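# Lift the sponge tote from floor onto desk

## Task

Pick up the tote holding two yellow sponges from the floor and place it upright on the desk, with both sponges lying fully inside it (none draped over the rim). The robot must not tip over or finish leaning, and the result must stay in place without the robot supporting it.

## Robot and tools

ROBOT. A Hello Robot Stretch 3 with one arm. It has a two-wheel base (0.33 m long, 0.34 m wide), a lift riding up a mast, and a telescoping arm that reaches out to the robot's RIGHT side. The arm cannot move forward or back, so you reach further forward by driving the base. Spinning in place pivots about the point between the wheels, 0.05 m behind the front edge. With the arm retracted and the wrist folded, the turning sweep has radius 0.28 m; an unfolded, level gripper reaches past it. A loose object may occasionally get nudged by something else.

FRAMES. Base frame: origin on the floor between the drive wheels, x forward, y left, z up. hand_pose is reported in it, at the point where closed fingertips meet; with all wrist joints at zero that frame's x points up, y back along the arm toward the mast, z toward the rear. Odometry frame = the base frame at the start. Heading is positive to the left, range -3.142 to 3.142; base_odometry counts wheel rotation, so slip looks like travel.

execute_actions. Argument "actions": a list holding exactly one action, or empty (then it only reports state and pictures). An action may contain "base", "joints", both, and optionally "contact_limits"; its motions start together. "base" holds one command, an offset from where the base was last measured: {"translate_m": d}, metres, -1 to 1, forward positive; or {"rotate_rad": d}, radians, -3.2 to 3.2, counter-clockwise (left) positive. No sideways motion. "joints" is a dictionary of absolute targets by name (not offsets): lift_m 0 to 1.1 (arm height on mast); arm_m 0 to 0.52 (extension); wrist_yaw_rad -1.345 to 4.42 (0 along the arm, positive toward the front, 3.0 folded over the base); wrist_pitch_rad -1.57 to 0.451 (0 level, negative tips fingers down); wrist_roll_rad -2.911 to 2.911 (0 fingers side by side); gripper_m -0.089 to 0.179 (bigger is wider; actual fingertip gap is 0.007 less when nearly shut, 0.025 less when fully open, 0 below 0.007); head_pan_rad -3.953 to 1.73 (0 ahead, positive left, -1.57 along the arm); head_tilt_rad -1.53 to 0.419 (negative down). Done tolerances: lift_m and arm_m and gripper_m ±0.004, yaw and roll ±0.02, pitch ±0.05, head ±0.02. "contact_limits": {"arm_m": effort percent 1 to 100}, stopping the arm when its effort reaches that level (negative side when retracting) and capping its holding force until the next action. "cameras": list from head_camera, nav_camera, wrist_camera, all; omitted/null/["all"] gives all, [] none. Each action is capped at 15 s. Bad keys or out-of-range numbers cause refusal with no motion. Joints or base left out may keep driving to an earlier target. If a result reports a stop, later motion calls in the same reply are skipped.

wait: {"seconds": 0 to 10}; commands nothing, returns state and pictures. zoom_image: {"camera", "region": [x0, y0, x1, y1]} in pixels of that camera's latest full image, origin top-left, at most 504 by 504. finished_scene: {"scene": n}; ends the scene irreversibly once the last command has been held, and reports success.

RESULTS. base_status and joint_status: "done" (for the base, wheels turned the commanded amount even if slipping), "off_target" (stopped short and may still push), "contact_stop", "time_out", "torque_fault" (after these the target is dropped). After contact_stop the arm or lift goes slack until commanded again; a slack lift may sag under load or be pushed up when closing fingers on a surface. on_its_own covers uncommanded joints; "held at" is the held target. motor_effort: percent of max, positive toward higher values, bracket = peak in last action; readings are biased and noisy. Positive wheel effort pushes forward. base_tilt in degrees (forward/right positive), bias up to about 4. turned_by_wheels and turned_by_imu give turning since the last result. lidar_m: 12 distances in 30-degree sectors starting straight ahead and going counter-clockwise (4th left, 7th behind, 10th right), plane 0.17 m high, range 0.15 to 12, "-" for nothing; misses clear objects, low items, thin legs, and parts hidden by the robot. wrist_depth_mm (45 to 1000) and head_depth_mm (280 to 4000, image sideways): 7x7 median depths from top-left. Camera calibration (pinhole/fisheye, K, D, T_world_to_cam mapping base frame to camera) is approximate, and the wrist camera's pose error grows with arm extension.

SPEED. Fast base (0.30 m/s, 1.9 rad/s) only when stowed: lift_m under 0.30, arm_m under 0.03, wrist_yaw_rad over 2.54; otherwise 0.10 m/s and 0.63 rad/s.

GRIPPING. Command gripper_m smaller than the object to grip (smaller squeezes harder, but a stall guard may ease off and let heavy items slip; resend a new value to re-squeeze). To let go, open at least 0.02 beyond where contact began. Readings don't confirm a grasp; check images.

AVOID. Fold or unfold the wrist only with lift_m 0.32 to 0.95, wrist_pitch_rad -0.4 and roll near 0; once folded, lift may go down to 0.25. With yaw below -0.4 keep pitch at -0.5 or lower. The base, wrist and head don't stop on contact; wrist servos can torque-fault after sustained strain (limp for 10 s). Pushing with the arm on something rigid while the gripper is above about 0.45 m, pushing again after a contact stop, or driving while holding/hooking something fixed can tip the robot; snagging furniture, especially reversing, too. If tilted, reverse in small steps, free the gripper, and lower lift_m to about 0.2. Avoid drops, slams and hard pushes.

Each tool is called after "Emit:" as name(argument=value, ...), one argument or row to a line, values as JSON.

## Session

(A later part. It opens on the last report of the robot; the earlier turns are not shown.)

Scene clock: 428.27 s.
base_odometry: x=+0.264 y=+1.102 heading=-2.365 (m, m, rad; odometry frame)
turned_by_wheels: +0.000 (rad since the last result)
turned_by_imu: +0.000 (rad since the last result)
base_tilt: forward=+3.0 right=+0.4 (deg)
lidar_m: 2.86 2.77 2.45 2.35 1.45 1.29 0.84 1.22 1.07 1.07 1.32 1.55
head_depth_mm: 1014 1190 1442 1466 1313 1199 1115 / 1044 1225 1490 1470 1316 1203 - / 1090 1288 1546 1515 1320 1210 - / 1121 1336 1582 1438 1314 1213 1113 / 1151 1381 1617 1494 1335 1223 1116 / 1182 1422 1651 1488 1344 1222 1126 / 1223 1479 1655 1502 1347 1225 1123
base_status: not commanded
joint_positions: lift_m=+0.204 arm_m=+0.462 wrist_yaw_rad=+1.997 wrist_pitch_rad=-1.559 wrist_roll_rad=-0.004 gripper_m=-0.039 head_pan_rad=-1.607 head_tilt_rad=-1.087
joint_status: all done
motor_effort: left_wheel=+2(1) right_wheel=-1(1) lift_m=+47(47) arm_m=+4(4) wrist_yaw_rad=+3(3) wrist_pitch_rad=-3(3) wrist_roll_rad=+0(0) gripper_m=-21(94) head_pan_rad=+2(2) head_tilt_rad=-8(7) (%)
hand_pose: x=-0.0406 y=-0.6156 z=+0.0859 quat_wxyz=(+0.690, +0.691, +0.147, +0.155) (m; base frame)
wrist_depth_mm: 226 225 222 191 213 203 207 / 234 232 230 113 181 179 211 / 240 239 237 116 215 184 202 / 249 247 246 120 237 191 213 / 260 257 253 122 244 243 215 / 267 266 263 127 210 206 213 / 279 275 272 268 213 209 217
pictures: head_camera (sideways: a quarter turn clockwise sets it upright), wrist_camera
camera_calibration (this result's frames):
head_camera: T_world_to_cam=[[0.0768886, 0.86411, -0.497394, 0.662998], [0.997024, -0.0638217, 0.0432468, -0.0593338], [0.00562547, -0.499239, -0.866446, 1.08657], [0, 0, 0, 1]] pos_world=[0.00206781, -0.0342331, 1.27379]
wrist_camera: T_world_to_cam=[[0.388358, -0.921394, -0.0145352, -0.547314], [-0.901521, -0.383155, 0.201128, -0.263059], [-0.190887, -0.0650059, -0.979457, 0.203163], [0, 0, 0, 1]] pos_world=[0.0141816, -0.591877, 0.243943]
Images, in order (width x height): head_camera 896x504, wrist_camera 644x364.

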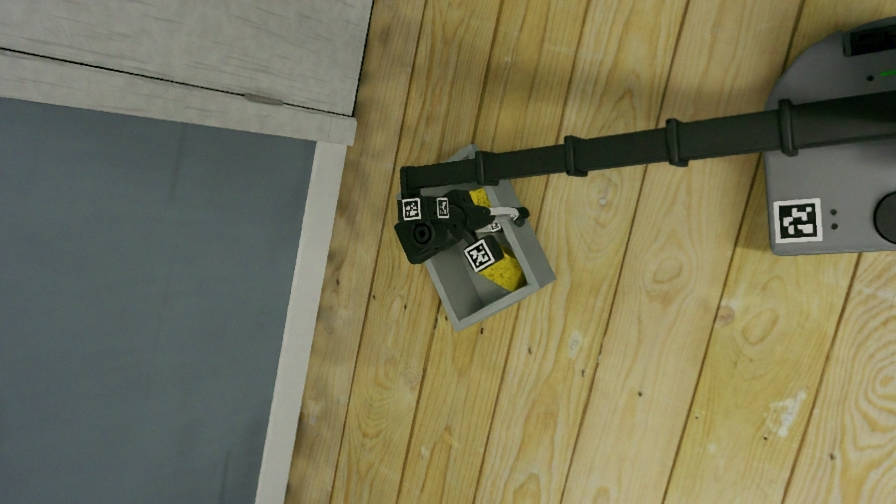

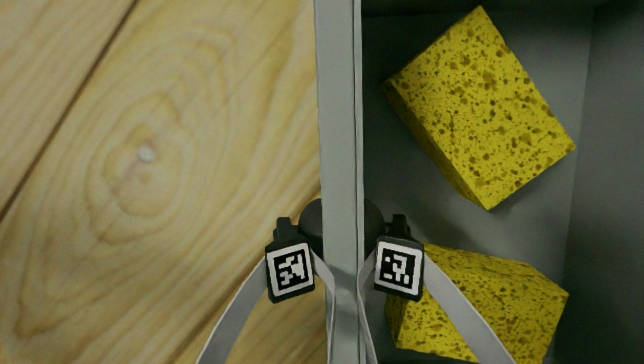

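Emit:
execute_actions(
  actions=[
    {"joints": {"lift_m": 0.26}},
  ],
  cameras=["head_camera", "wrist_camera"],
)

Scene clock: 444.37 s.
base_odometry: x=+0.264 y=+1.102 heading=-2.365 (m, m, rad; odometry frame)
turned_by_wheels: +0.000 (rad since the last result)
turned_by_imu: +0.001 (rad since the last result)
base_tilt: forward=+3.0 right=+0.4 (deg)
lidar_m: 2.86 2.77 2.44 2.37 1.45 1.29 0.84 1.22 0.69 0.56 1.32 1.54
head_depth_mm: 1015 1192 1443 1469 1316 1194 1108 / 1048 1227 1484 1469 1330 1206 - / 1089 1287 1557 1338 1316 1210 - / 1124 1333 1582 1408 1300 1209 1111 / 1150 1373 1605 1493 1340 1220 1115 / 1185 1428 1641 1492 1344 1221 1116 / 1219 1486 1658 1501 1351 1226 1121
base_status: not commanded
joint_positions: lift_m=+0.260 arm_m=+0.462 wrist_yaw_rad=+1.997 wrist_pitch_rad=-1.559 wrist_roll_rad=-0.004 gripper_m=-0.036 head_pan_rad=-1.607 head_tilt_rad=-1.087
joint_status: all done
motor_effort: left_wheel=+1(2) right_wheel=-1(1) lift_m=+51(52) arm_m=+4(3) wrist_yaw_rad=+3(3) wrist_pitch_rad=-3(3) wrist_roll_rad=+0(0) gripper_m=-20(21) head_pan_rad=+2(2) head_tilt_rad=-8(7) (%)
hand_pose: x=-0.0406 y=-0.6157 z=+0.1417 quat_wxyz=(+0.690, +0.691, +0.147, +0.155) (m; base frame)
wrist_depth_mm: 280 278 275 112 216 226 188 / 288 286 283 115 202 249 191 / 298 295 292 120 212 243 194 / 308 304 303 124 245 258 196 / 319 316 311 126 279 264 199 / 330 327 325 131 238 255 210 / 343 337 334 148 269 259 220
pictures: head_camera (sideways: a quarter turn clockwise sets it upright), wrist_camera
camera_calibration (this result's frames):
head_camera: T_world_to_cam=[[0.0768884, 0.86411, -0.497394, 0.662998], [0.997024, -0.0638215, 0.0432468, -0.0593338], [0.00562559, -0.499239, -0.866446, 1.08657], [0, 0, 0, 1]] pos_world=[0.00206782, -0.0342331, 1.27379]
wrist_camera: T_world_to_cam=[[0.388428, -0.921365, -0.0145352, -0.546487], [-0.901492, -0.383223, 0.201128, -0.274334], [-0.190883, -0.0650204, -0.979457, 0.257856], [0, 0, 0, 1]] pos_world=[0.0141805, -0.591879, 0.299792]
Images, in order (width x height): head_camera 896x504, wrist_camera 644x364.

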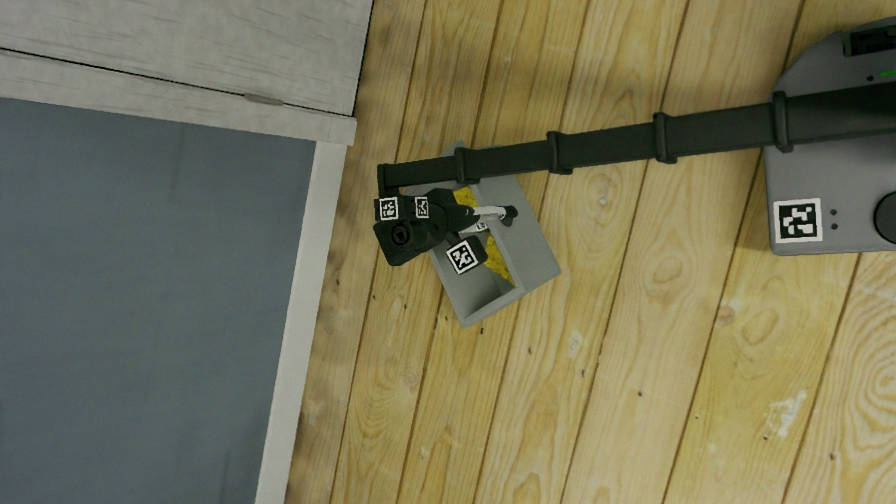

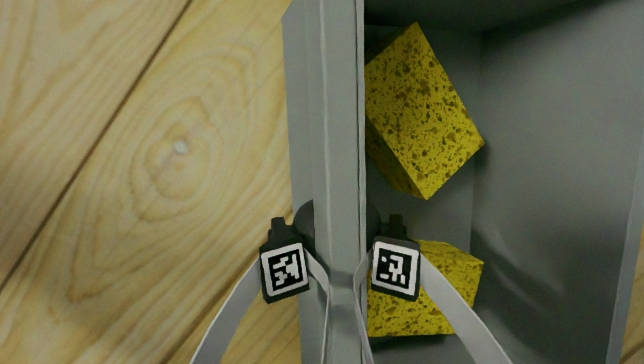

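Emit:
execute_actions(
  actions=[
    {"joints": {"lift_m": 0.29}},
  ],
  cameras=["head_camera", "wrist_camera"],
)

Scene clock: 497.83 s.
base_odometry: x=+0.264 y=+1.102 heading=-2.365 (m, m, rad; odometry frame)
turned_by_wheels: +0.000 (rad since the last result)
turned_by_imu: +0.001 (rad since the last result)
base_tilt: forward=+3.0 right=+0.5 (deg)
lidar_m: 2.86 2.77 2.44 2.36 1.45 1.29 0.83 1.21 1.07 0.56 1.32 1.54
head_depth_mm: 1015 1198 1435 1460 1321 1202 1117 / 1043 1227 1488 1459 1318 1217 - / 1088 1289 1552 1384 1306 1199 - / 1125 1333 1581 1392 1295 1215 1117 / 1152 1375 1607 1484 1343 1218 1117 / 1183 1427 1647 1495 1341 1221 1120 / 1225 1476 1662 1504 1355 1231 1120
base_status: not commanded
joint_positions: lift_m=+0.290 arm_m=+0.462 wrist_yaw_rad=+1.997 wrist_pitch_rad=-1.559 wrist_roll_rad=-0.004 gripper_m=-0.033 head_pan_rad=-1.607 head_tilt_rad=-1.087
joint_status: all done
on_its_own: gripper_m is held at -0.034, not at your -0.040, by its stall guard, which is not easing now
motor_effort: left_wheel=+1(2) right_wheel=-1(1) lift_m=+52(55) arm_m=+4(4) wrist_yaw_rad=+3(3) wrist_pitch_rad=-3(3) wrist_roll_rad=+0(0) gripper_m=-19(21) head_pan_rad=+2(2) head_tilt_rad=-8(7) (%)
hand_pose: x=-0.0406 y=-0.6157 z=+0.1717 quat_wxyz=(+0.690, +0.691, +0.147, +0.155) (m; base frame)
wrist_depth_mm: 307 303 304 116 222 227 199 / 317 317 311 121 217 243 204 / 327 325 324 127 225 249 215 / 339 336 330 133 277 255 220 / 348 347 345 129 291 262 327 / 366 361 361 137 255 264 339 / 377 374 369 195 291 260 354
pictures: head_camera (sideways: a quarter turn clockwise sets it upright), wrist_camera
camera_calibration (this result's frames):
head_camera: T_world_to_cam=[[0.0768882, 0.86411, -0.497394, 0.662998], [0.997024, -0.0638212, 0.0432468, -0.0593338], [0.00562571, -0.499239, -0.866446, 1.08657], [0, 0, 0, 1]] pos_world=[0.00206782, -0.0342331, 1.27379]
wrist_camera: T_world_to_cam=[[0.388491, -0.921338, -0.0145352, -0.546034], [-0.901466, -0.383284, 0.201128, -0.280399], [-0.190878, -0.0650335, -0.979457, 0.2872], [0, 0, 0, 1]] pos_world=[0.0141795, -0.591876, 0.32976]
Images, in order (width x height): head_camera 896x504, wrist_camera 644x364.

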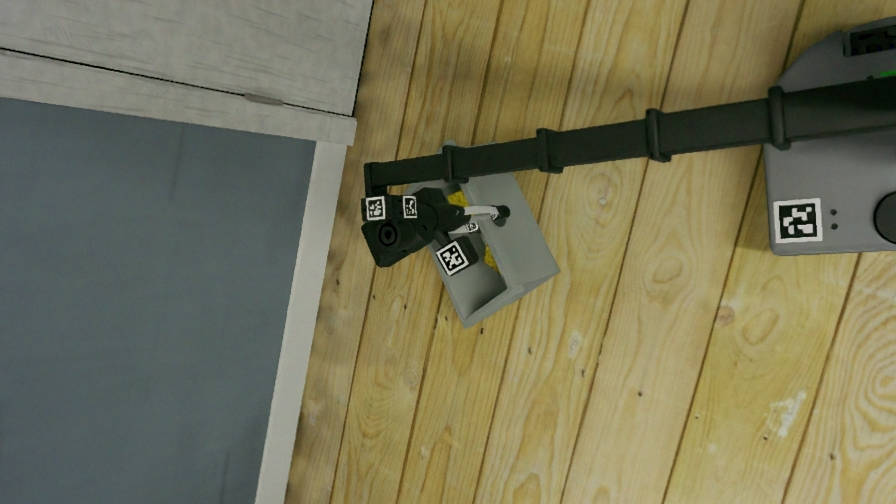

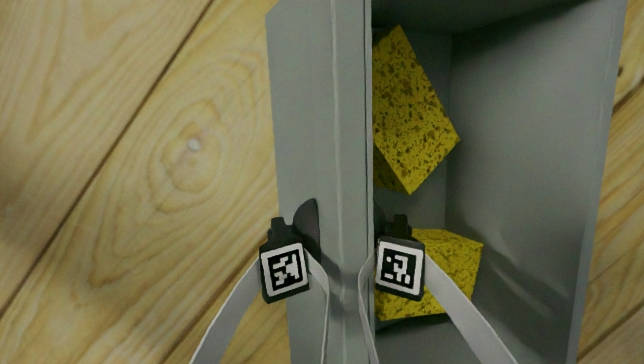

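Emit:
execute_actions(
  actions=[
    {"joints": {"lift_m": 0.204, "arm_m": 0.40}},
  ],
  cameras=["head_camera", "wrist_camera"],
)

Scene clock: 564.40 s.
base_odometry: x=+0.264 y=+1.102 heading=-2.365 (m, m, rad; odometry frame)
turned_by_wheels: +0.000 (rad since the last result)
turned_by_imu: +0.001 (rad since the last result)
base_tilt: forward=+3.0 right=+0.4 (deg)
lidar_m: 2.86 2.77 2.44 2.37 1.44 1.29 0.84 1.21 1.07 1.08 1.32 1.55
head_depth_mm: 1015 1192 1439 1449 1323 1198 1113 / 1042 1223 1496 1466 1323 1206 - / 1087 1296 1562 1508 1305 1214 - / 1119 1337 1584 1506 1300 1215 1113 / 1153 1381 1618 1494 1336 1217 1120 / 1183 1425 1641 1493 1343 1218 1120 / 1220 1475 1665 1502 1347 1224 1123
base_status: not commanded
joint_positions: lift_m=+0.204 arm_m=+0.400 wrist_yaw_rad=+1.997 wrist_pitch_rad=-1.566 wrist_roll_rad=+0.001 gripper_m=-0.033 head_pan_rad=-1.607 head_tilt_rad=-1.087
joint_status: all done
on_its_own: gripper_m is held at -0.034, not at your -0.040, by its stall guard, which is not easing now
motor_effort: left_wheel=+1(1) right_wheel=+0(1) lift_m=+31(46) arm_m=-3(4) wrist_yaw_rad=+3(3) wrist_pitch_rad=+0(3) wrist_roll_rad=-2(2) gripper_m=-19(20) head_pan_rad=+3(2) head_tilt_rad=-8(7) (%)
hand_pose: x=-0.0421 y=-0.5549 z=+0.0866 quat_wxyz=(+0.691, +0.691, +0.148, +0.151) (m; base frame)
wrist_depth_mm: 226 224 224 111 217 197 202 / 234 232 230 114 182 180 213 / 241 239 238 118 225 185 204 / 249 248 245 122 240 192 214 / 258 258 254 125 244 244 214 / 269 267 265 258 258 208 205 / 279 278 274 269 265 211 209
pictures: head_camera (sideways: a quarter turn clockwise sets it upright), wrist_camera
camera_calibration (this result's frames):
head_camera: T_world_to_cam=[[0.0768892, 0.864143, -0.497339, 0.662925], [0.997024, -0.0638239, 0.043245, -0.0593315], [0.00562778, -0.499183, -0.866478, 1.08661], [0, 0, 0, 1]] pos_world=[0.00206789, -0.0342313, 1.27379]
wrist_camera: T_world_to_cam=[[0.38408, -0.923188, -0.0143789, -0.491946], [-0.90205, -0.378517, 0.20744, -0.239286], [-0.196949, -0.0667034, -0.978142, 0.206222], [0, 0, 0, 1]] pos_world=[0.0137146, -0.530977, 0.244278]
Images, in order (width x height): head_camera 896x504, wrist_camera 644x364.

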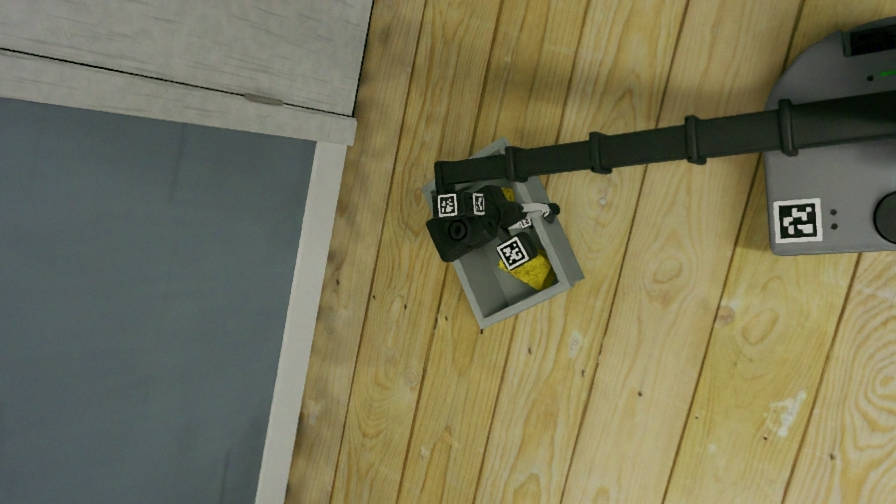

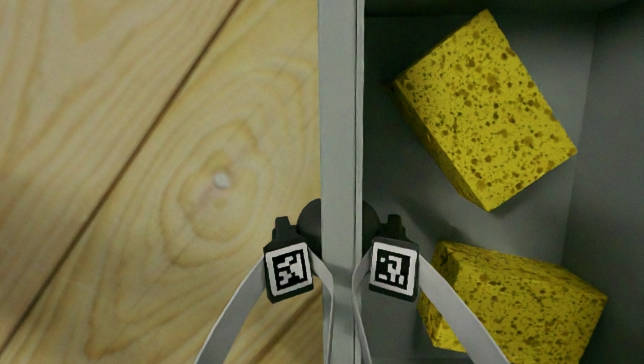

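Emit:
execute_actions(
  actions=[
    {"joints": {"gripper_m": 0.09}},
  ],
  cameras=[],
)

Emit:
execute_actions(
  actions=[
    {"base": {"translate_m": -0.025}, "joints": {"wrist_yaw_rad": 0.426, "wrist_roll_rad": -1.571, "wrist_pitch_rad": -1.37, "lift_m": 0.21}},
  ],
  cameras=["head_camera", "wrist_camera"],
)

Scene clock: 603.90 s.
base_odometry: x=+0.264 y=+1.102 heading=-2.365 (m, m, rad; odometry frame)
turned_by_wheels: +0.000 (rad since the last result)
turned_by_imu: +0.001 (rad since the last result)
base_tilt: forward=+3.0 right=+0.4 (deg)
lidar_m: 2.87 2.76 2.44 2.36 1.44 1.28 0.84 1.22 1.07 1.08 1.32 1.55
head_depth_mm: 1016 1187 1438 1465 1315 1197 1110 / 1047 1226 1490 1465 1327 1208 - / 1087 1296 1559 1508 1313 1215 - / 1120 1335 1585 1499 1314 1211 1113 / 1155 1387 1618 1488 1336 1218 1114 / 1183 1422 1643 1492 1346 1220 1116 / 1221 1479 1664 1503 1355 1224 1122
base_status: not commanded
joint_positions: lift_m=+0.204 arm_m=+0.400 wrist_yaw_rad=+1.997 wrist_pitch_rad=-1.566 wrist_roll_rad=+0.000 gripper_m=+0.090 head_pan_rad=-1.607 head_tilt_rad=-1.087
joint_status: all done
motor_effort: left_wheel=+1(1) right_wheel=-1(0) lift_m=+31(31) arm_m=-3(3) wrist_yaw_rad=+2(3) wrist_pitch_rad=+0(0) wrist_roll_rad=-2(2) gripper_m=+0(80) head_pan_rad=+2(2) head_tilt_rad=-6(8) (%)
hand_pose: x=-0.0421 y=-0.5549 z=+0.0866 quat_wxyz=(+0.691, +0.691, +0.148, +0.151) (m; base frame)
wrist_depth_mm: 227 225 222 111 217 195 203 / 234 231 230 115 184 181 212 / 242 241 237 119 223 186 204 / 251 247 245 122 240 191 214 / 259 258 255 248 247 246 215 / 269 268 266 259 254 210 205 / 280 277 274 270 267 214 205
pictures: none
No camera images: the call's "cameras" was empty. Leave "cameras" out to get every camera's image.

Scene clock: 605.70 s.
base_odometry: x=+0.281 y=+1.119 heading=-2.364 (m, m, rad; odometry frame)
turned_by_wheels: +0.000 (rad since the last result)
turned_by_imu: +0.001 (rad since the last result)
base_tilt: forward=+3.0 right=+0.4 (deg)
lidar_m: 2.89 2.78 2.46 2.31 1.35 1.26 0.81 1.21 1.07 1.07 1.31 1.56
head_depth_mm: 1006 1180 1431 1464 1321 1200 1114 / 1038 1208 1489 1463 1324 1208 - / 1086 1281 1546 1504 1313 1206 - / 1116 1320 1582 1505 1298 1210 1114 / 1148 1361 1614 1498 1321 1214 1118 / 1181 1419 1643 1492 1338 1222 1118 / 1216 1473 1655 1506 1349 1232 1123
base_status: done
joint_positions: lift_m=+0.210 arm_m=+0.400 wrist_yaw_rad=+0.429 wrist_pitch_rad=-1.373 wrist_roll_rad=-1.568 gripper_m=+0.090 head_pan_rad=-1.607 head_tilt_rad=-1.087
joint_status: all done
motor_effort: left_wheel=+2(4) right_wheel=-1(4) lift_m=+47(50) arm_m=-3(3) wrist_yaw_rad=-3(5) wrist_pitch_rad=+1(2) wrist_roll_rad=-1(0) gripper_m=+0(1) head_pan_rad=+2(2) head_tilt_rad=-8(7) (%)
hand_pose: x=-0.0102 y=-0.5696 z=+0.0924 quat_wxyz=(+0.756, +0.620, +0.134, +0.164) (m; base frame)
wrist_depth_mm: 201 208 218 115 206 231 186 / 207 214 223 119 197 246 187 / 212 219 229 123 203 225 189 / 218 227 237 128 233 251 191 / 225 233 243 142 263 254 193 / 232 240 255 259 235 239 193 / 239 248 263 269 273 248 188
pictures: head_camera (sideways: a quarter turn clockwise sets it upright), wrist_camera
camera_calibration (this result's frames):
head_camera: T_world_to_cam=[[0.0767927, 0.864151, -0.497339, 0.662926], [0.997031, -0.0637125, 0.043245, -0.0593315], [0.00568354, -0.499183, -0.866478, 1.08661], [0, 0, 0, 1]] pos_world=[0.00207172, -0.0342317, 1.27379]
wrist_camera: T_world_to_cam=[[0.37811, -0.907874, 0.181101, -0.527111], [-0.917714, -0.341844, 0.202346, -0.196107], [-0.121797, -0.242708, -0.962423, 0.116255], [0, 0, 0, 1]] pos_world=[0.0334955, -0.517372, 0.247028]
Images, in order (width x height): head_camera 896x504, wrist_camera 644x364.

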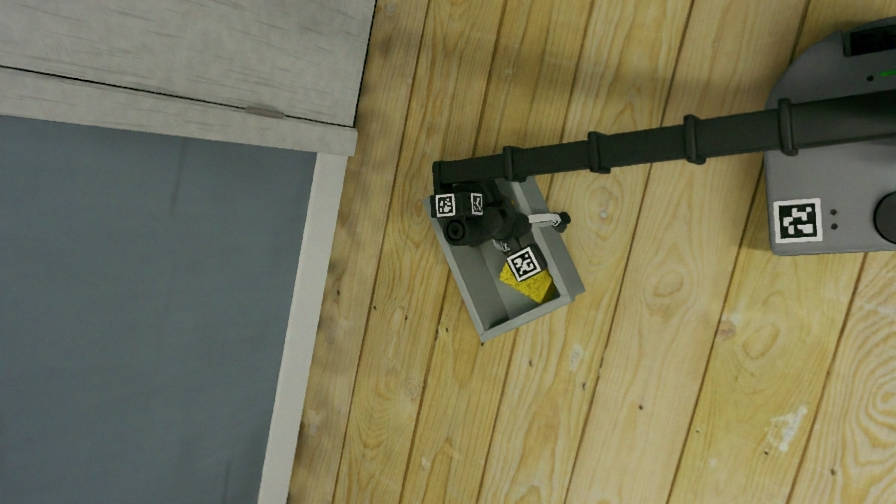

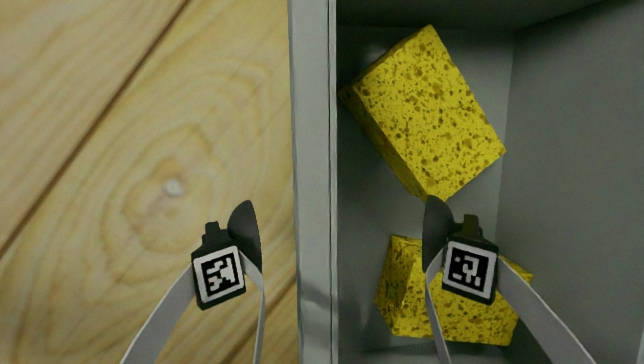

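Emit:
execute_actions(
  actions=[
    {"joints": {"lift_m": 0.158, "gripper_m": 0.06}},
  ],
  cameras=["wrist_camera"],
)

Scene clock: 612.53 s.
base_odometry: x=+0.281 y=+1.119 heading=-2.364 (m, m, rad; odometry frame)
turned_by_wheels: +0.000 (rad since the last result)
turned_by_imu: +0.001 (rad since the last result)
base_tilt: forward=+3.0 right=+0.4 (deg)
lidar_m: 2.89 2.79 2.46 2.32 1.36 1.26 0.81 1.21 1.07 1.07 1.32 1.56
head_depth_mm: 1005 1188 1436 1464 1311 1199 1119 / 1036 1213 1477 1468 1325 1212 - / 1084 1286 1544 1492 1313 1212 - / 1116 1325 1582 1507 1309 1215 1113 / 1144 1372 1622 1493 1317 1220 1118 / 1181 1413 1642 1490 1339 1223 1120 / 1213 1469 1660 1503 1344 1230 1122
base_status: not commanded
joint_positions: lift_m=+0.158 arm_m=+0.400 wrist_yaw_rad=+0.429 wrist_pitch_rad=-1.372 wrist_roll_rad=-1.568 gripper_m=+0.060 head_pan_rad=-1.607 head_tilt_rad=-1.087
joint_status: all done
motor_effort: left_wheel=+1(2) right_wheel=-2(2) lift_m=+30(44) arm_m=-3(3) wrist_yaw_rad=-3(3) wrist_pitch_rad=+1(1) wrist_roll_rad=-1(1) gripper_m=+0(80) head_pan_rad=+2(3) head_tilt_rad=-7(8) (%)
hand_pose: x=-0.0101 y=-0.5698 z=+0.0411 quat_wxyz=(+0.756, +0.619, +0.134, +0.164) (m; base frame)
wrist_depth_mm: 159 163 171 67 181 148 186 / 163 168 176 69 145 152 187 / 167 173 181 72 152 157 183 / 172 178 187 74 186 163 184 / 177 184 192 76 205 222 191 / 183 189 196 79 204 217 193 / 187 195 208 83 190 180 187
pictures: wrist_camera
camera_calibration (this result's frames):
wrist_camera: T_world_to_cam=[[0.378097, -0.907739, 0.181804, -0.517945], [-0.917756, -0.341749, 0.202314, -0.185652], [-0.121517, -0.243346, -0.962297, 0.0664471], [0, 0, 0, 1]] pos_world=[0.0335249, -0.517435, 0.195666]
Images, in order (width x height): wrist_camera 644x364.

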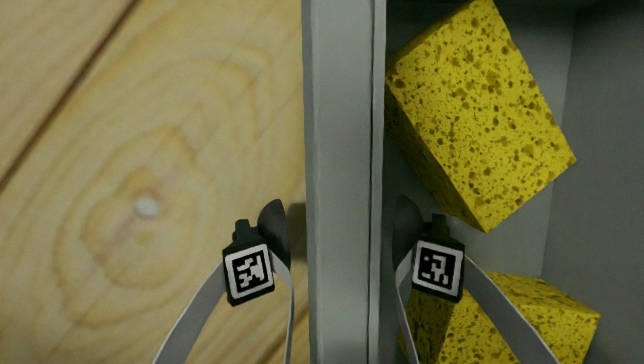

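Emit:
execute_actions(
  actions=[
    {"joints": {"gripper_m": -0.025}},
  ],
  cameras=["head_camera", "wrist_camera"],
)

Scene clock: 618.13 s.
base_odometry: x=+0.281 y=+1.119 heading=-2.364 (m, m, rad; odometry frame)
turned_by_wheels: +0.000 (rad since the last result)
turned_by_imu: +0.001 (rad since the last result)
base_tilt: forward=+3.1 right=+0.5 (deg)
lidar_m: 2.89 2.79 2.45 2.32 1.36 1.26 0.81 1.21 1.07 1.06 1.32 1.56
head_depth_mm: 1003 1179 1424 1455 1317 1199 1118 / 1046 1213 1492 1472 1318 1201 - / 1081 1281 1549 1496 1305 1207 - / 1114 1324 1580 1496 1309 1212 1110 / 1138 1368 1605 1488 1318 1212 1112 / 1181 1422 1647 1494 1345 1222 1123 / 1217 1476 1654 1490 1349 1224 1120
base_status: not commanded
joint_positions: lift_m=+0.158 arm_m=+0.400 wrist_yaw_rad=+0.429 wrist_pitch_rad=-1.377 wrist_roll_rad=-1.568 gripper_m=-0.024 head_pan_rad=-1.607 head_tilt_rad=-1.087
joint_status: all done
motor_effort: left_wheel=+1(2) right_wheel=-1(2) lift_m=+30(30) arm_m=-2(3) wrist_yaw_rad=-3(4) wrist_pitch_rad=+3(3) wrist_roll_rad=-1(1) gripper_m=-22(95) head_pan_rad=+2(2) head_tilt_rad=-8(8) (%)
hand_pose: x=-0.0106 y=-0.5687 z=+0.0409 quat_wxyz=(+0.755, +0.621, +0.135, +0.163) (m; base frame)
wrist_depth_mm: 160 163 171 67 157 147 189 / 164 169 176 69 143 150 189 / 168 174 181 71 151 155 183 / 174 179 188 74 196 161 185 / 178 184 191 75 209 219 195 / 184 191 197 79 194 206 194 / 188 197 208 82 194 182 187
pictures: head_camera (sideways: a quarter turn clockwise sets it upright), wrist_camera
camera_calibration (this result's frames):
head_camera: T_world_to_cam=[[0.0767927, 0.864151, -0.497339, 0.662926], [0.997031, -0.0637125, 0.043245, -0.0593315], [0.00568354, -0.499183, -0.866478, 1.08661], [0, 0, 0, 1]] pos_world=[0.00207172, -0.0342317, 1.27379]
wrist_camera: T_world_to_cam=[[0.378115, -0.908655, 0.177131, -0.517018], [-0.917482, -0.342283, 0.202654, -0.186018], [-0.123514, -0.239141, -0.963097, 0.0689069], [0, 0, 0, 1]] pos_world=[0.0333349, -0.516984, 0.195641]
Images, in order (width x height): head_camera 896x504, wrist_camera 644x364.

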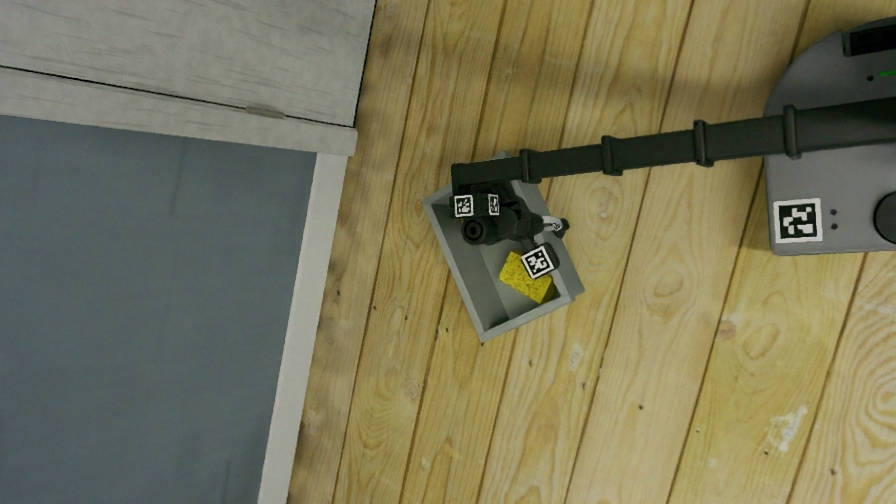

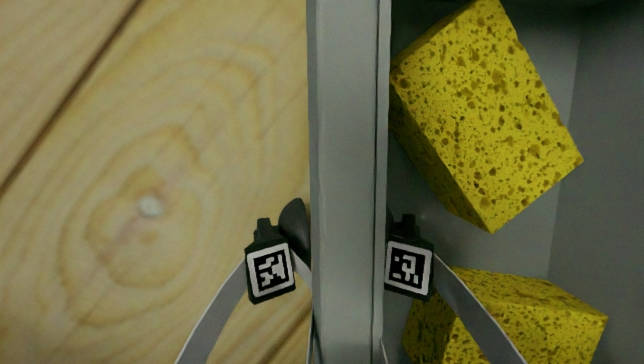

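Emit:
execute_actions(
  actions=[
    {"joints": {"lift_m": 0.22, "wrist_pitch_rad": -1.33}},
  ],
  cameras=["head_camera", "wrist_camera"],
)

Scene clock: 624.33 s.
base_odometry: x=+0.281 y=+1.119 heading=-2.364 (m, m, rad; odometry frame)
turned_by_wheels: +0.000 (rad since the last result)
turned_by_imu: +0.001 (rad since the last result)
base_tilt: forward=+3.0 right=+0.4 (deg)
lidar_m: 2.88 2.78 2.45 2.32 1.36 1.26 0.81 1.21 1.07 0.51 0.67 1.57
head_depth_mm: 1006 1184 1426 1459 1314 1199 1117 / 1037 1211 1483 1460 1324 1206 - / 1079 1282 1549 1522 1318 1207 - / 1111 1320 1580 1364 1295 1214 1114 / 1142 1367 1615 1492 1316 1213 1117 / 1181 1408 1639 1490 1345 1216 1119 / 1213 1468 1667 1503 1359 1227 1120
base_status: not commanded
joint_positions: lift_m=+0.220 arm_m=+0.400 wrist_yaw_rad=+0.428 wrist_pitch_rad=-1.353 wrist_roll_rad=-1.569 gripper_m=-0.021 head_pan_rad=-1.607 head_tilt_rad=-1.087
joint_status: all done
motor_effort: left_wheel=+1(2) right_wheel=-1(1) lift_m=+52(52) arm_m=-2(2) wrist_yaw_rad=-2(3) wrist_pitch_rad=+10(11) wrist_roll_rad=-1(1) gripper_m=-20(21) head_pan_rad=+2(2) head_tilt_rad=-7(7) (%)
hand_pose: x=-0.0082 y=-0.5741 z=+0.1028 quat_wxyz=(+0.762, +0.612, +0.133, +0.165) (m; base frame)
wrist_depth_mm: 205 216 225 65 141 148 183 / 212 221 231 67 143 152 185 / 219 228 239 70 153 158 181 / 224 234 246 72 199 165 189 / 232 241 253 74 215 228 191 / 237 248 259 78 190 193 194 / 246 257 274 82 192 190 196
pictures: head_camera (sideways: a quarter turn clockwise sets it upright), wrist_camera
camera_calibration (this result's frames):
head_camera: T_world_to_cam=[[0.0767928, 0.864154, -0.497333, 0.662918], [0.997031, -0.0637128, 0.0432449, -0.0593313], [0.00568374, -0.499177, -0.866481, 1.08661], [0, 0, 0, 1]] pos_world=[0.00207172, -0.0342315, 1.27379]
wrist_camera: T_world_to_cam=[[0.377067, -0.904325, 0.20004, -0.53373], [-0.919116, -0.338721, 0.201232, -0.195978], [-0.114221, -0.259737, -0.9589, 0.115342], [0, 0, 0, 1]] pos_world=[0.0343004, -0.519089, 0.256805]
Images, in order (width x height): head_camera 896x504, wrist_camera 644x364.

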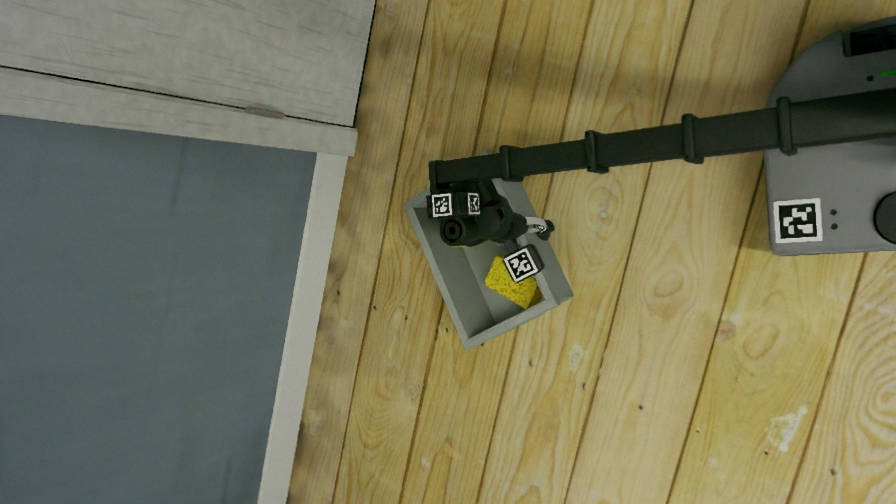

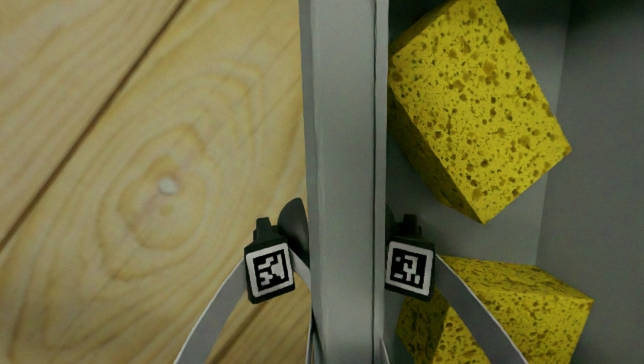

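Emit:
execute_actions(
  actions=[
    {"base": {"rotate_rad": -0.65}, "joints": {"lift_m": 0.95, "wrist_pitch_rad": -1.31, "head_pan_rad": -2.6, "head_tilt_rad": -0.75}},
  ],
)

Scene clock: 653.93 s.
base_odometry: x=+0.281 y=+1.119 heading=-3.014 (m, m, rad; odometry frame)
turned_by_wheels: -0.650 (rad since the last result)
turned_by_imu: -0.650 (rad since the last result)
base_tilt: forward=+3.0 right=+0.4 (deg)
lidar_m: 1.56 2.88 3.22 2.46 2.68 1.35 1.26 0.81 1.28 1.08 1.07 1.23
head_depth_mm: 1057 1168 1103 867 724 - - / 1074 1198 1117 879 740 - - / 1092 1221 1130 882 765 - - / 1116 1250 1143 885 - - 1165 / 1138 1273 1456 967 - - 1192 / 1165 1310 1496 1697 - - 1216 / 1189 1345 1538 1732 - 1357 1220
base_status: done
joint_positions: lift_m=+0.950 arm_m=+0.400 wrist_yaw_rad=+0.428 wrist_pitch_rad=-1.333 wrist_roll_rad=-1.571 gripper_m=-0.018 head_pan_rad=-2.593 head_tilt_rad=-0.754
joint_status: all done
on_its_own: gripper_m is held at -0.019, not at your -0.025, by its stall guard, which is not easing now
motor_effort: left_wheel=+1(7) right_wheel=+0(6) lift_m=+52(58) arm_m=-2(3) wrist_yaw_rad=-2(2) wrist_pitch_rad=+10(10) wrist_roll_rad=+0(1) gripper_m=-21(21) head_pan_rad=-3(33) head_tilt_rad=+3(30) (%)
hand_pose: x=-0.0060 y=-0.5789 z=+0.8335 quat_wxyz=(+0.768, +0.604, +0.132, +0.166) (m; base frame)
wrist_depth_mm: 805 826 875 63 142 199 176 / - 869 913 66 146 158 179 / - 892 952 69 155 165 182 / 872 884 962 72 187 173 186 / 898 953 992 74 221 235 189 / 917 988 - 79 186 200 191 / 963 987 - 84 193 206 195
pictures: head_camera (sideways: a quarter turn clockwise sets it upright), nav_camera (sideways: a quarter turn counterclockwise sets it upright), wrist_camera
camera_calibration (this result's frames):
head_camera: T_world_to_cam=[[0.584001, 0.303313, -0.752957, 0.992891], [0.510328, -0.858527, 0.049976, -0.065146], [-0.631275, -0.413441, -0.65617, 0.817028], [0, 0, 0, 1]] pos_world=[-0.0308343, -0.0192935, 1.28697]
nav_camera: T_world_to_cam=[[-0.570365, -0.390777, 0.72248, -0.900259], [-0.579813, 0.814569, -0.0171495, 0.0785262], [-0.581808, -0.428685, -0.691179, 0.855197], [0, 0, 0, 1]] pos_world=[0.0296152, -0.0491555, 1.24286]
wrist_camera: T_world_to_cam=[[0.375982, -0.90013, 0.220007, -0.699224], [-0.92052, -0.33561, 0.200023, -0.339861], [-0.106211, -0.277726, -0.954771, 0.801218], [0, 0, 0, 1]] pos_world=[0.0351445, -0.520934, 0.986794]
Images, in order (width x height): head_camera 896x504, nav_camera 672x504, wrist_camera 644x364.

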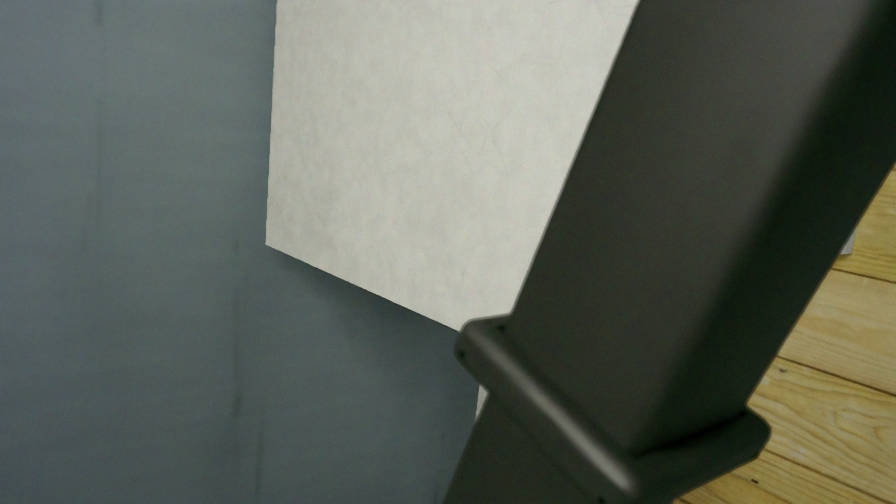

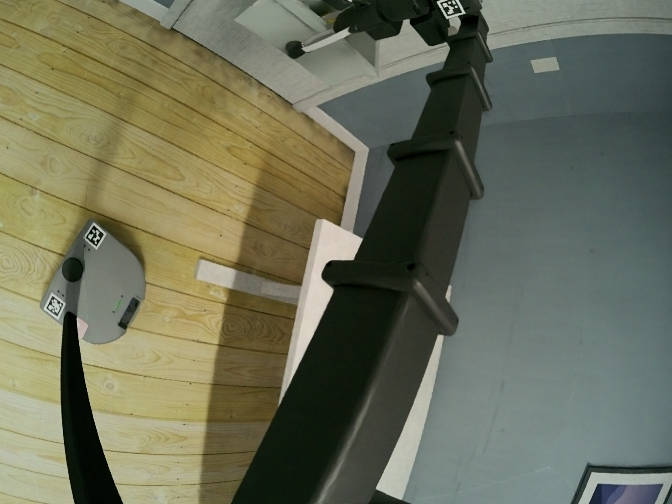

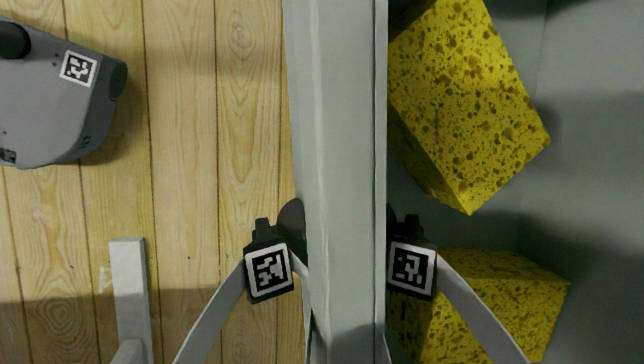

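Emit:
execute_actions(
  actions=[
    {"base": {"rotate_rad": -1.33}, "joints": {"arm_m": 0.45, "wrist_pitch_rad": -1.27, "head_pan_rad": -1.45, "head_tilt_rad": -0.75}},
  ],
)

Scene clock: 679.30 s.
base_odometry: x=+0.281 y=+1.119 heading=+1.939 (m, m, rad; odometry frame)
turned_by_wheels: -1.330 (rad since the last result)
turned_by_imu: -1.335 (rad since the last result)
base_tilt: forward=+3.0 right=+0.4 (deg)
lidar_m: 1.07 1.12 1.44 2.88 2.94 2.78 2.46 1.35 1.34 0.81 0.82 1.14
head_depth_mm: 1042 1261 1021 815 714 1369 1193 / 1061 - 813 769 718 1379 1190 / 1082 1207 862 720 723 1389 1203 / 1083 1210 832 703 726 1360 1193 / 1089 1219 1108 867 731 1388 1212 / 1086 1217 1331 899 737 1411 1221 / 1089 1222 1387 1596 1553 1409 1219
base_status: done
joint_positions: lift_m=+0.950 arm_m=+0.450 wrist_yaw_rad=+0.427 wrist_pitch_rad=-1.294 wrist_roll_rad=-1.572 gripper_m=-0.018 head_pan_rad=-1.457 head_tilt_rad=-0.754
joint_status: all done
on_its_own: gripper_m is held at -0.019, not at your -0.025, by its stall guard, which is not easing now
motor_effort: left_wheel=+1(7) right_wheel=-1(8) lift_m=+52(52) arm_m=+2(3) wrist_yaw_rad=-1(1) wrist_pitch_rad=+10(12) wrist_roll_rad=+0(0) gripper_m=-21(20) head_pan_rad=+2(31) head_tilt_rad=+2(4) (%)
hand_pose: x=-0.0019 y=-0.6375 z=+0.8352 quat_wxyz=(+0.780, +0.589, +0.128, +0.169) (m; base frame)
wrist_depth_mm: 800 219 233 63 143 202 174 / - 226 241 66 148 166 177 / 225 232 248 69 158 170 180 / 850 238 253 72 180 215 184 / 539 245 261 74 226 239 186 / 241 251 267 79 189 206 190 / 249 259 283 84 194 218 194
pictures: head_camera (sideways: a quarter turn clockwise sets it upright), nav_camera (sideways: a quarter turn counterclockwise sets it upright), wrist_camera
camera_calibration (this result's frames):
head_camera: T_world_to_cam=[[-0.0291242, 0.65741, -0.75297, 0.996648], [0.993604, 0.101259, 0.0499763, -0.0680943], [0.1091, -0.746698, -0.656155, 0.812492], [0, 0, 0, 1]] pos_world=[0.00804266, -0.0416249, 1.28697]
nav_camera: T_world_to_cam=[[0.114195, -0.681881, 0.722494, -0.904453], [-0.983002, -0.182794, -0.0171481, 0.0809839], [0.14376, -0.708255, -0.691164, 0.850752], [0, 0, 0, 1]] pos_world=[0.0605872, 0.000623075, 1.24286]
wrist_camera: T_world_to_cam=[[0.372261, -0.891475, 0.258252, -0.780344], [-0.923674, -0.328615, 0.197077, -0.34916], [-0.0908234, -0.311905, -0.945762, 0.75767], [0, 0, 0, 1]] pos_world=[0.0367957, -0.574075, 0.986913]
Images, in order (width x height): head_camera 896x504, nav_camera 672x504, wrist_camera 644x364.

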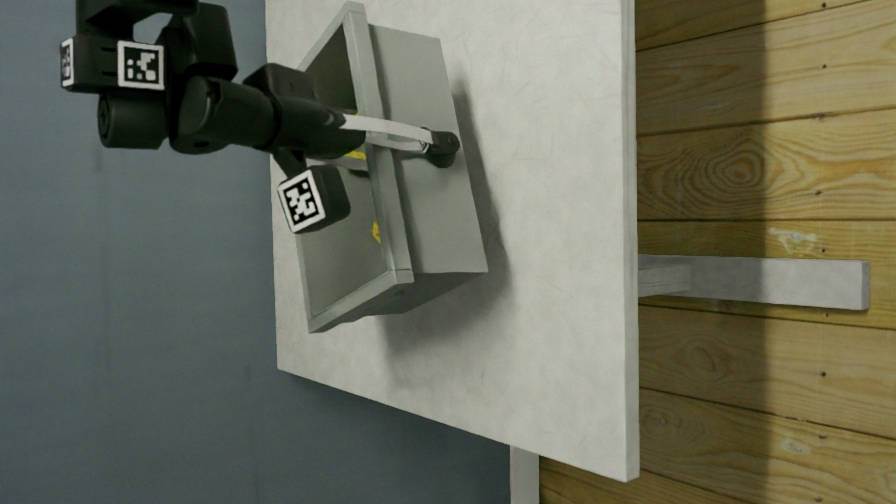

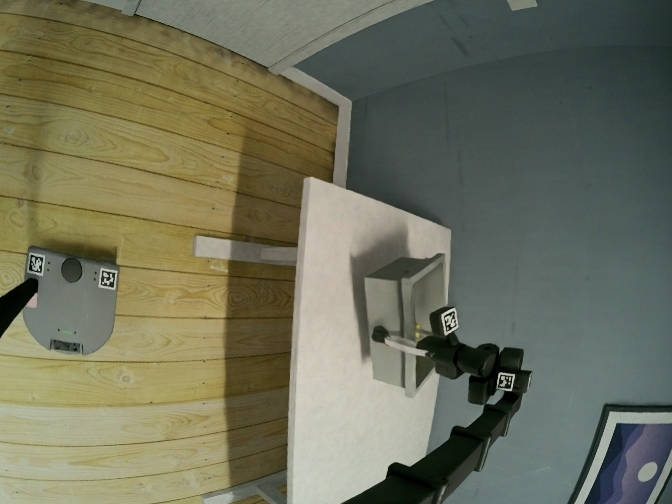

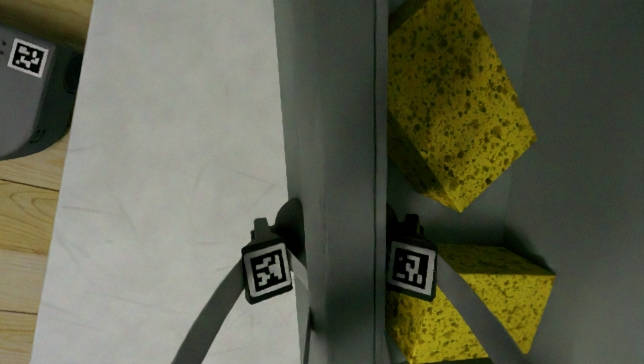

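Emit:
execute_actions(
  actions=[
    {"joints": {"lift_m": 0.885}},
  ],
  cameras=["head_camera", "wrist_camera"],
)

Scene clock: 691.63 s.
base_odometry: x=+0.281 y=+1.119 heading=+1.939 (m, m, rad; odometry frame)
turned_by_wheels: +0.000 (rad since the last result)
turned_by_imu: +0.001 (rad since the last result)
base_tilt: forward=+3.0 right=+0.4 (deg)
lidar_m: 1.07 1.12 1.45 2.88 2.93 2.78 2.47 1.35 1.34 0.81 0.82 1.14
head_depth_mm: 1073 1157 1042 794 712 1368 1194 / 1078 1162 - 782 718 1382 1201 / 1077 1209 1169 746 721 1386 1200 / 1082 1208 1133 756 726 1358 1200 / 1086 1212 1148 864 732 1388 1216 / 1092 1217 1331 898 738 1412 1215 / 1091 1223 1387 1596 1553 1415 1220
base_status: not commanded
joint_positions: lift_m=+0.885 arm_m=+0.450 wrist_yaw_rad=+0.427 wrist_pitch_rad=-1.289 wrist_roll_rad=-1.572 gripper_m=-0.018 head_pan_rad=-1.457 head_tilt_rad=-0.754
joint_status: all done
on_its_own: gripper_m is held at -0.019, not at your -0.025, by its stall guard, which is not easing now
motor_effort: left_wheel=+2(2) right_wheel=-2(1) lift_m=+33(42) arm_m=+4(4) wrist_yaw_rad=-2(1) wrist_pitch_rad=+8(10) wrist_roll_rad=+0(0) gripper_m=-21(21) head_pan_rad=+2(2) head_tilt_rad=+2(2) (%)
hand_pose: x=-0.0014 y=-0.6385 z=+0.7711 quat_wxyz=(+0.781, +0.587, +0.128, +0.169) (m; base frame)
wrist_depth_mm: 158 164 175 67 150 207 176 / 161 169 181 70 150 208 180 / 166 174 186 72 157 171 182 / 170 180 191 74 175 178 184 / 175 184 195 76 224 240 187 / 180 190 200 80 185 207 190 / 185 195 213 84 190 207 192
pictures: head_camera (sideways: a quarter turn clockwise sets it upright), wrist_camera
camera_calibration (this result's frames):
head_camera: T_world_to_cam=[[-0.0291241, 0.657409, -0.752971, 0.99665], [0.993604, 0.101259, 0.0499763, -0.0680943], [0.1091, -0.746699, -0.656153, 0.812491], [0, 0, 0, 1]] pos_world=[0.00804266, -0.0416249, 1.28697]
wrist_camera: T_world_to_cam=[[0.372166, -0.890242, 0.262605, -0.767456], [-0.923886, -0.328174, 0.196814, -0.335946], [-0.0890317, -0.315865, -0.944618, 0.693344], [0, 0, 0, 1]] pos_world=[0.0369751, -0.574468, 0.922602]
Images, in order (width x height): head_camera 896x504, wrist_camera 644x364.

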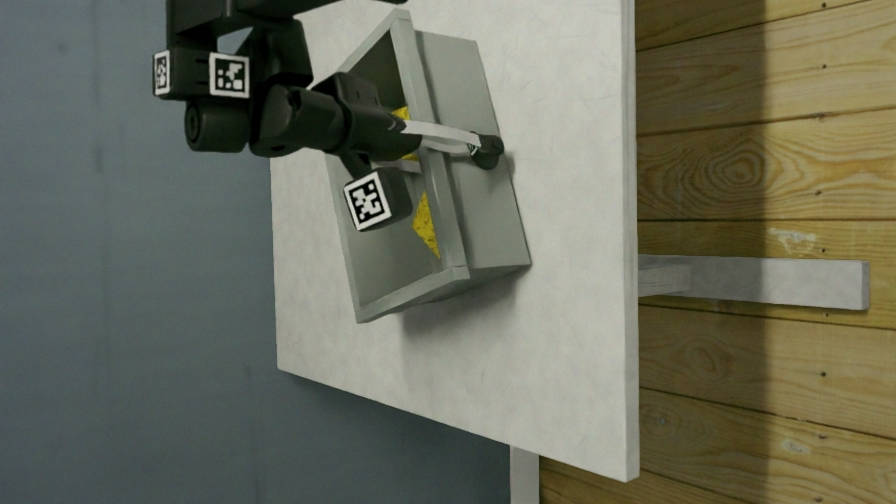

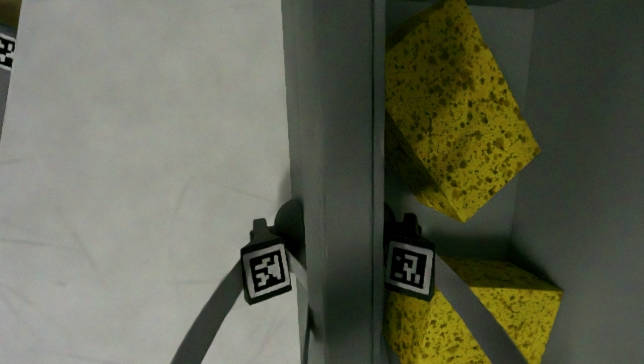

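Emit:
execute_actions(
  actions=[
    {"joints": {"lift_m": 0.879}},
  ],
  cameras=[],
)

Emit:
execute_actions(
  actions=[
    {"joints": {"gripper_m": 0.065}},
  ],
  cameras=["head_camera", "wrist_camera"],
)

Scene clock: 698.67 s.
base_odometry: x=+0.281 y=+1.119 heading=+1.939 (m, m, rad; odometry frame)
turned_by_wheels: +0.000 (rad since the last result)
turned_by_imu: +0.001 (rad since the last result)
base_tilt: forward=+3.0 right=+0.4 (deg)
lidar_m: 1.07 1.11 1.45 2.88 2.93 2.78 2.45 1.35 1.34 0.81 0.82 1.14
head_depth_mm: 1073 1158 1016 799 713 1365 1189 / 1076 1165 - 789 718 1373 1196 / 1081 1201 1167 752 725 1386 1201 / 1081 1207 1131 755 725 1358 1193 / 1088 1213 1135 868 733 1393 1211 / 1089 1222 1332 903 734 1411 1212 / 1093 1221 1381 1597 1565 1406 1221
base_status: not commanded
joint_positions: lift_m=+0.879 arm_m=+0.450 wrist_yaw_rad=+0.427 wrist_pitch_rad=-1.288 wrist_roll_rad=-1.572 gripper_m=-0.018 head_pan_rad=-1.457 head_tilt_rad=-0.754
joint_status: all done
on_its_own: gripper_m is held at -0.019, not at your -0.025, by its stall guard, which is not easing now
motor_effort: left_wheel=+2(2) right_wheel=-1(2) lift_m=+33(33) arm_m=+3(3) wrist_yaw_rad=-1(1) wrist_pitch_rad=+7(8) wrist_roll_rad=+0(1) gripper_m=-21(22) head_pan_rad=+2(2) head_tilt_rad=+3(3) (%)
hand_pose: x=-0.0013 y=-0.6388 z=+0.7652 quat_wxyz=(+0.781, +0.587, +0.128, +0.170) (m; base frame)
wrist_depth_mm: 152 159 170 68 151 205 179 / 156 164 175 71 151 165 182 / 161 169 180 73 158 169 183 / 165 173 185 75 177 175 185 / 169 178 190 77 219 235 188 / 174 184 192 80 184 209 189 / 180 189 206 84 187 201 192
pictures: none
No camera images: the call's "cameras" was empty. Leave "cameras" out to get every camera's image.

Scene clock: 700.00 s.
base_odometry: x=+0.281 y=+1.119 heading=+1.939 (m, m, rad; odometry frame)
turned_by_wheels: +0.000 (rad since the last result)
turned_by_imu: +0.000 (rad since the last result)
base_tilt: forward=+3.0 right=+0.4 (deg)
lidar_m: 1.07 1.11 1.44 2.88 2.93 2.78 2.46 1.36 1.34 0.81 0.81 1.14
head_depth_mm: 1071 1161 1023 803 714 1369 1192 / 1077 1164 - 785 717 1374 1197 / 1078 1209 1166 755 721 1391 1203 / 1080 1211 1134 755 729 1365 1199 / 1084 1213 1142 865 730 1390 1210 / 1087 1213 1328 900 737 1410 1218 / 1090 1223 1387 1587 1547 1415 1226
base_status: not commanded
joint_positions: lift_m=+0.879 arm_m=+0.450 wrist_yaw_rad=+0.427 wrist_pitch_rad=-1.275 wrist_roll_rad=-1.572 gripper_m=+0.065 head_pan_rad=-1.457 head_tilt_rad=-0.754
joint_status: all done
motor_effort: left_wheel=+2(2) right_wheel=-2(1) lift_m=+33(33) arm_m=+4(3) wrist_yaw_rad=-1(1) wrist_pitch_rad=+2(7) wrist_roll_rad=+0(0) gripper_m=+1(81) head_pan_rad=+2(2) head_tilt_rad=+3(2) (%)
hand_pose: x=+0.0001 y=-0.6418 z=+0.7658 quat_wxyz=(+0.785, +0.582, +0.127, +0.170) (m; base frame)
wrist_depth_mm: 152 160 170 69 153 208 178 / 156 164 175 72 152 211 181 / 160 168 180 74 160 172 182 / 165 172 186 77 171 178 183 / 169 179 189 79 202 238 186 / 173 183 201 82 192 221 188 / 178 187 206 85 189 198 191
pictures: head_camera (sideways: a quarter turn clockwise sets it upright), wrist_camera
camera_calibration (this result's frames):
head_camera: T_world_to_cam=[[-0.0291241, 0.657409, -0.752971, 0.99665], [0.993604, 0.101259, 0.0499763, -0.0680943], [0.1091, -0.7467, -0.656153, 0.812491], [0, 0, 0, 1]] pos_world=[0.00804266, -0.0416249, 1.28697]
wrist_camera: T_world_to_cam=[[0.37078, -0.886653, 0.276348, -0.777772], [-0.924965, -0.325819, 0.19566, -0.332212], [-0.0834429, -0.328159, -0.94093, 0.676754], [0, 0, 0, 1]] pos_world=[0.0375686, -0.575772, 0.916715]
Images, in order (width x height): head_camera 896x504, wrist_camera 644x364.

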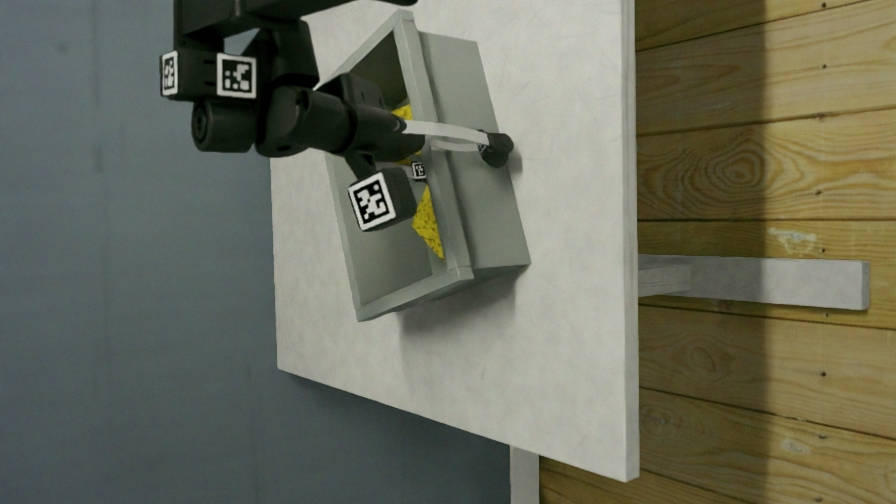

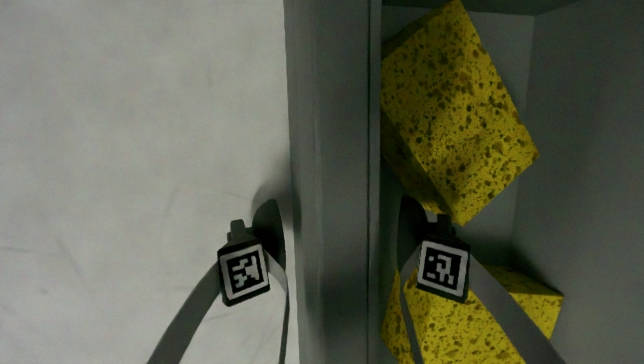

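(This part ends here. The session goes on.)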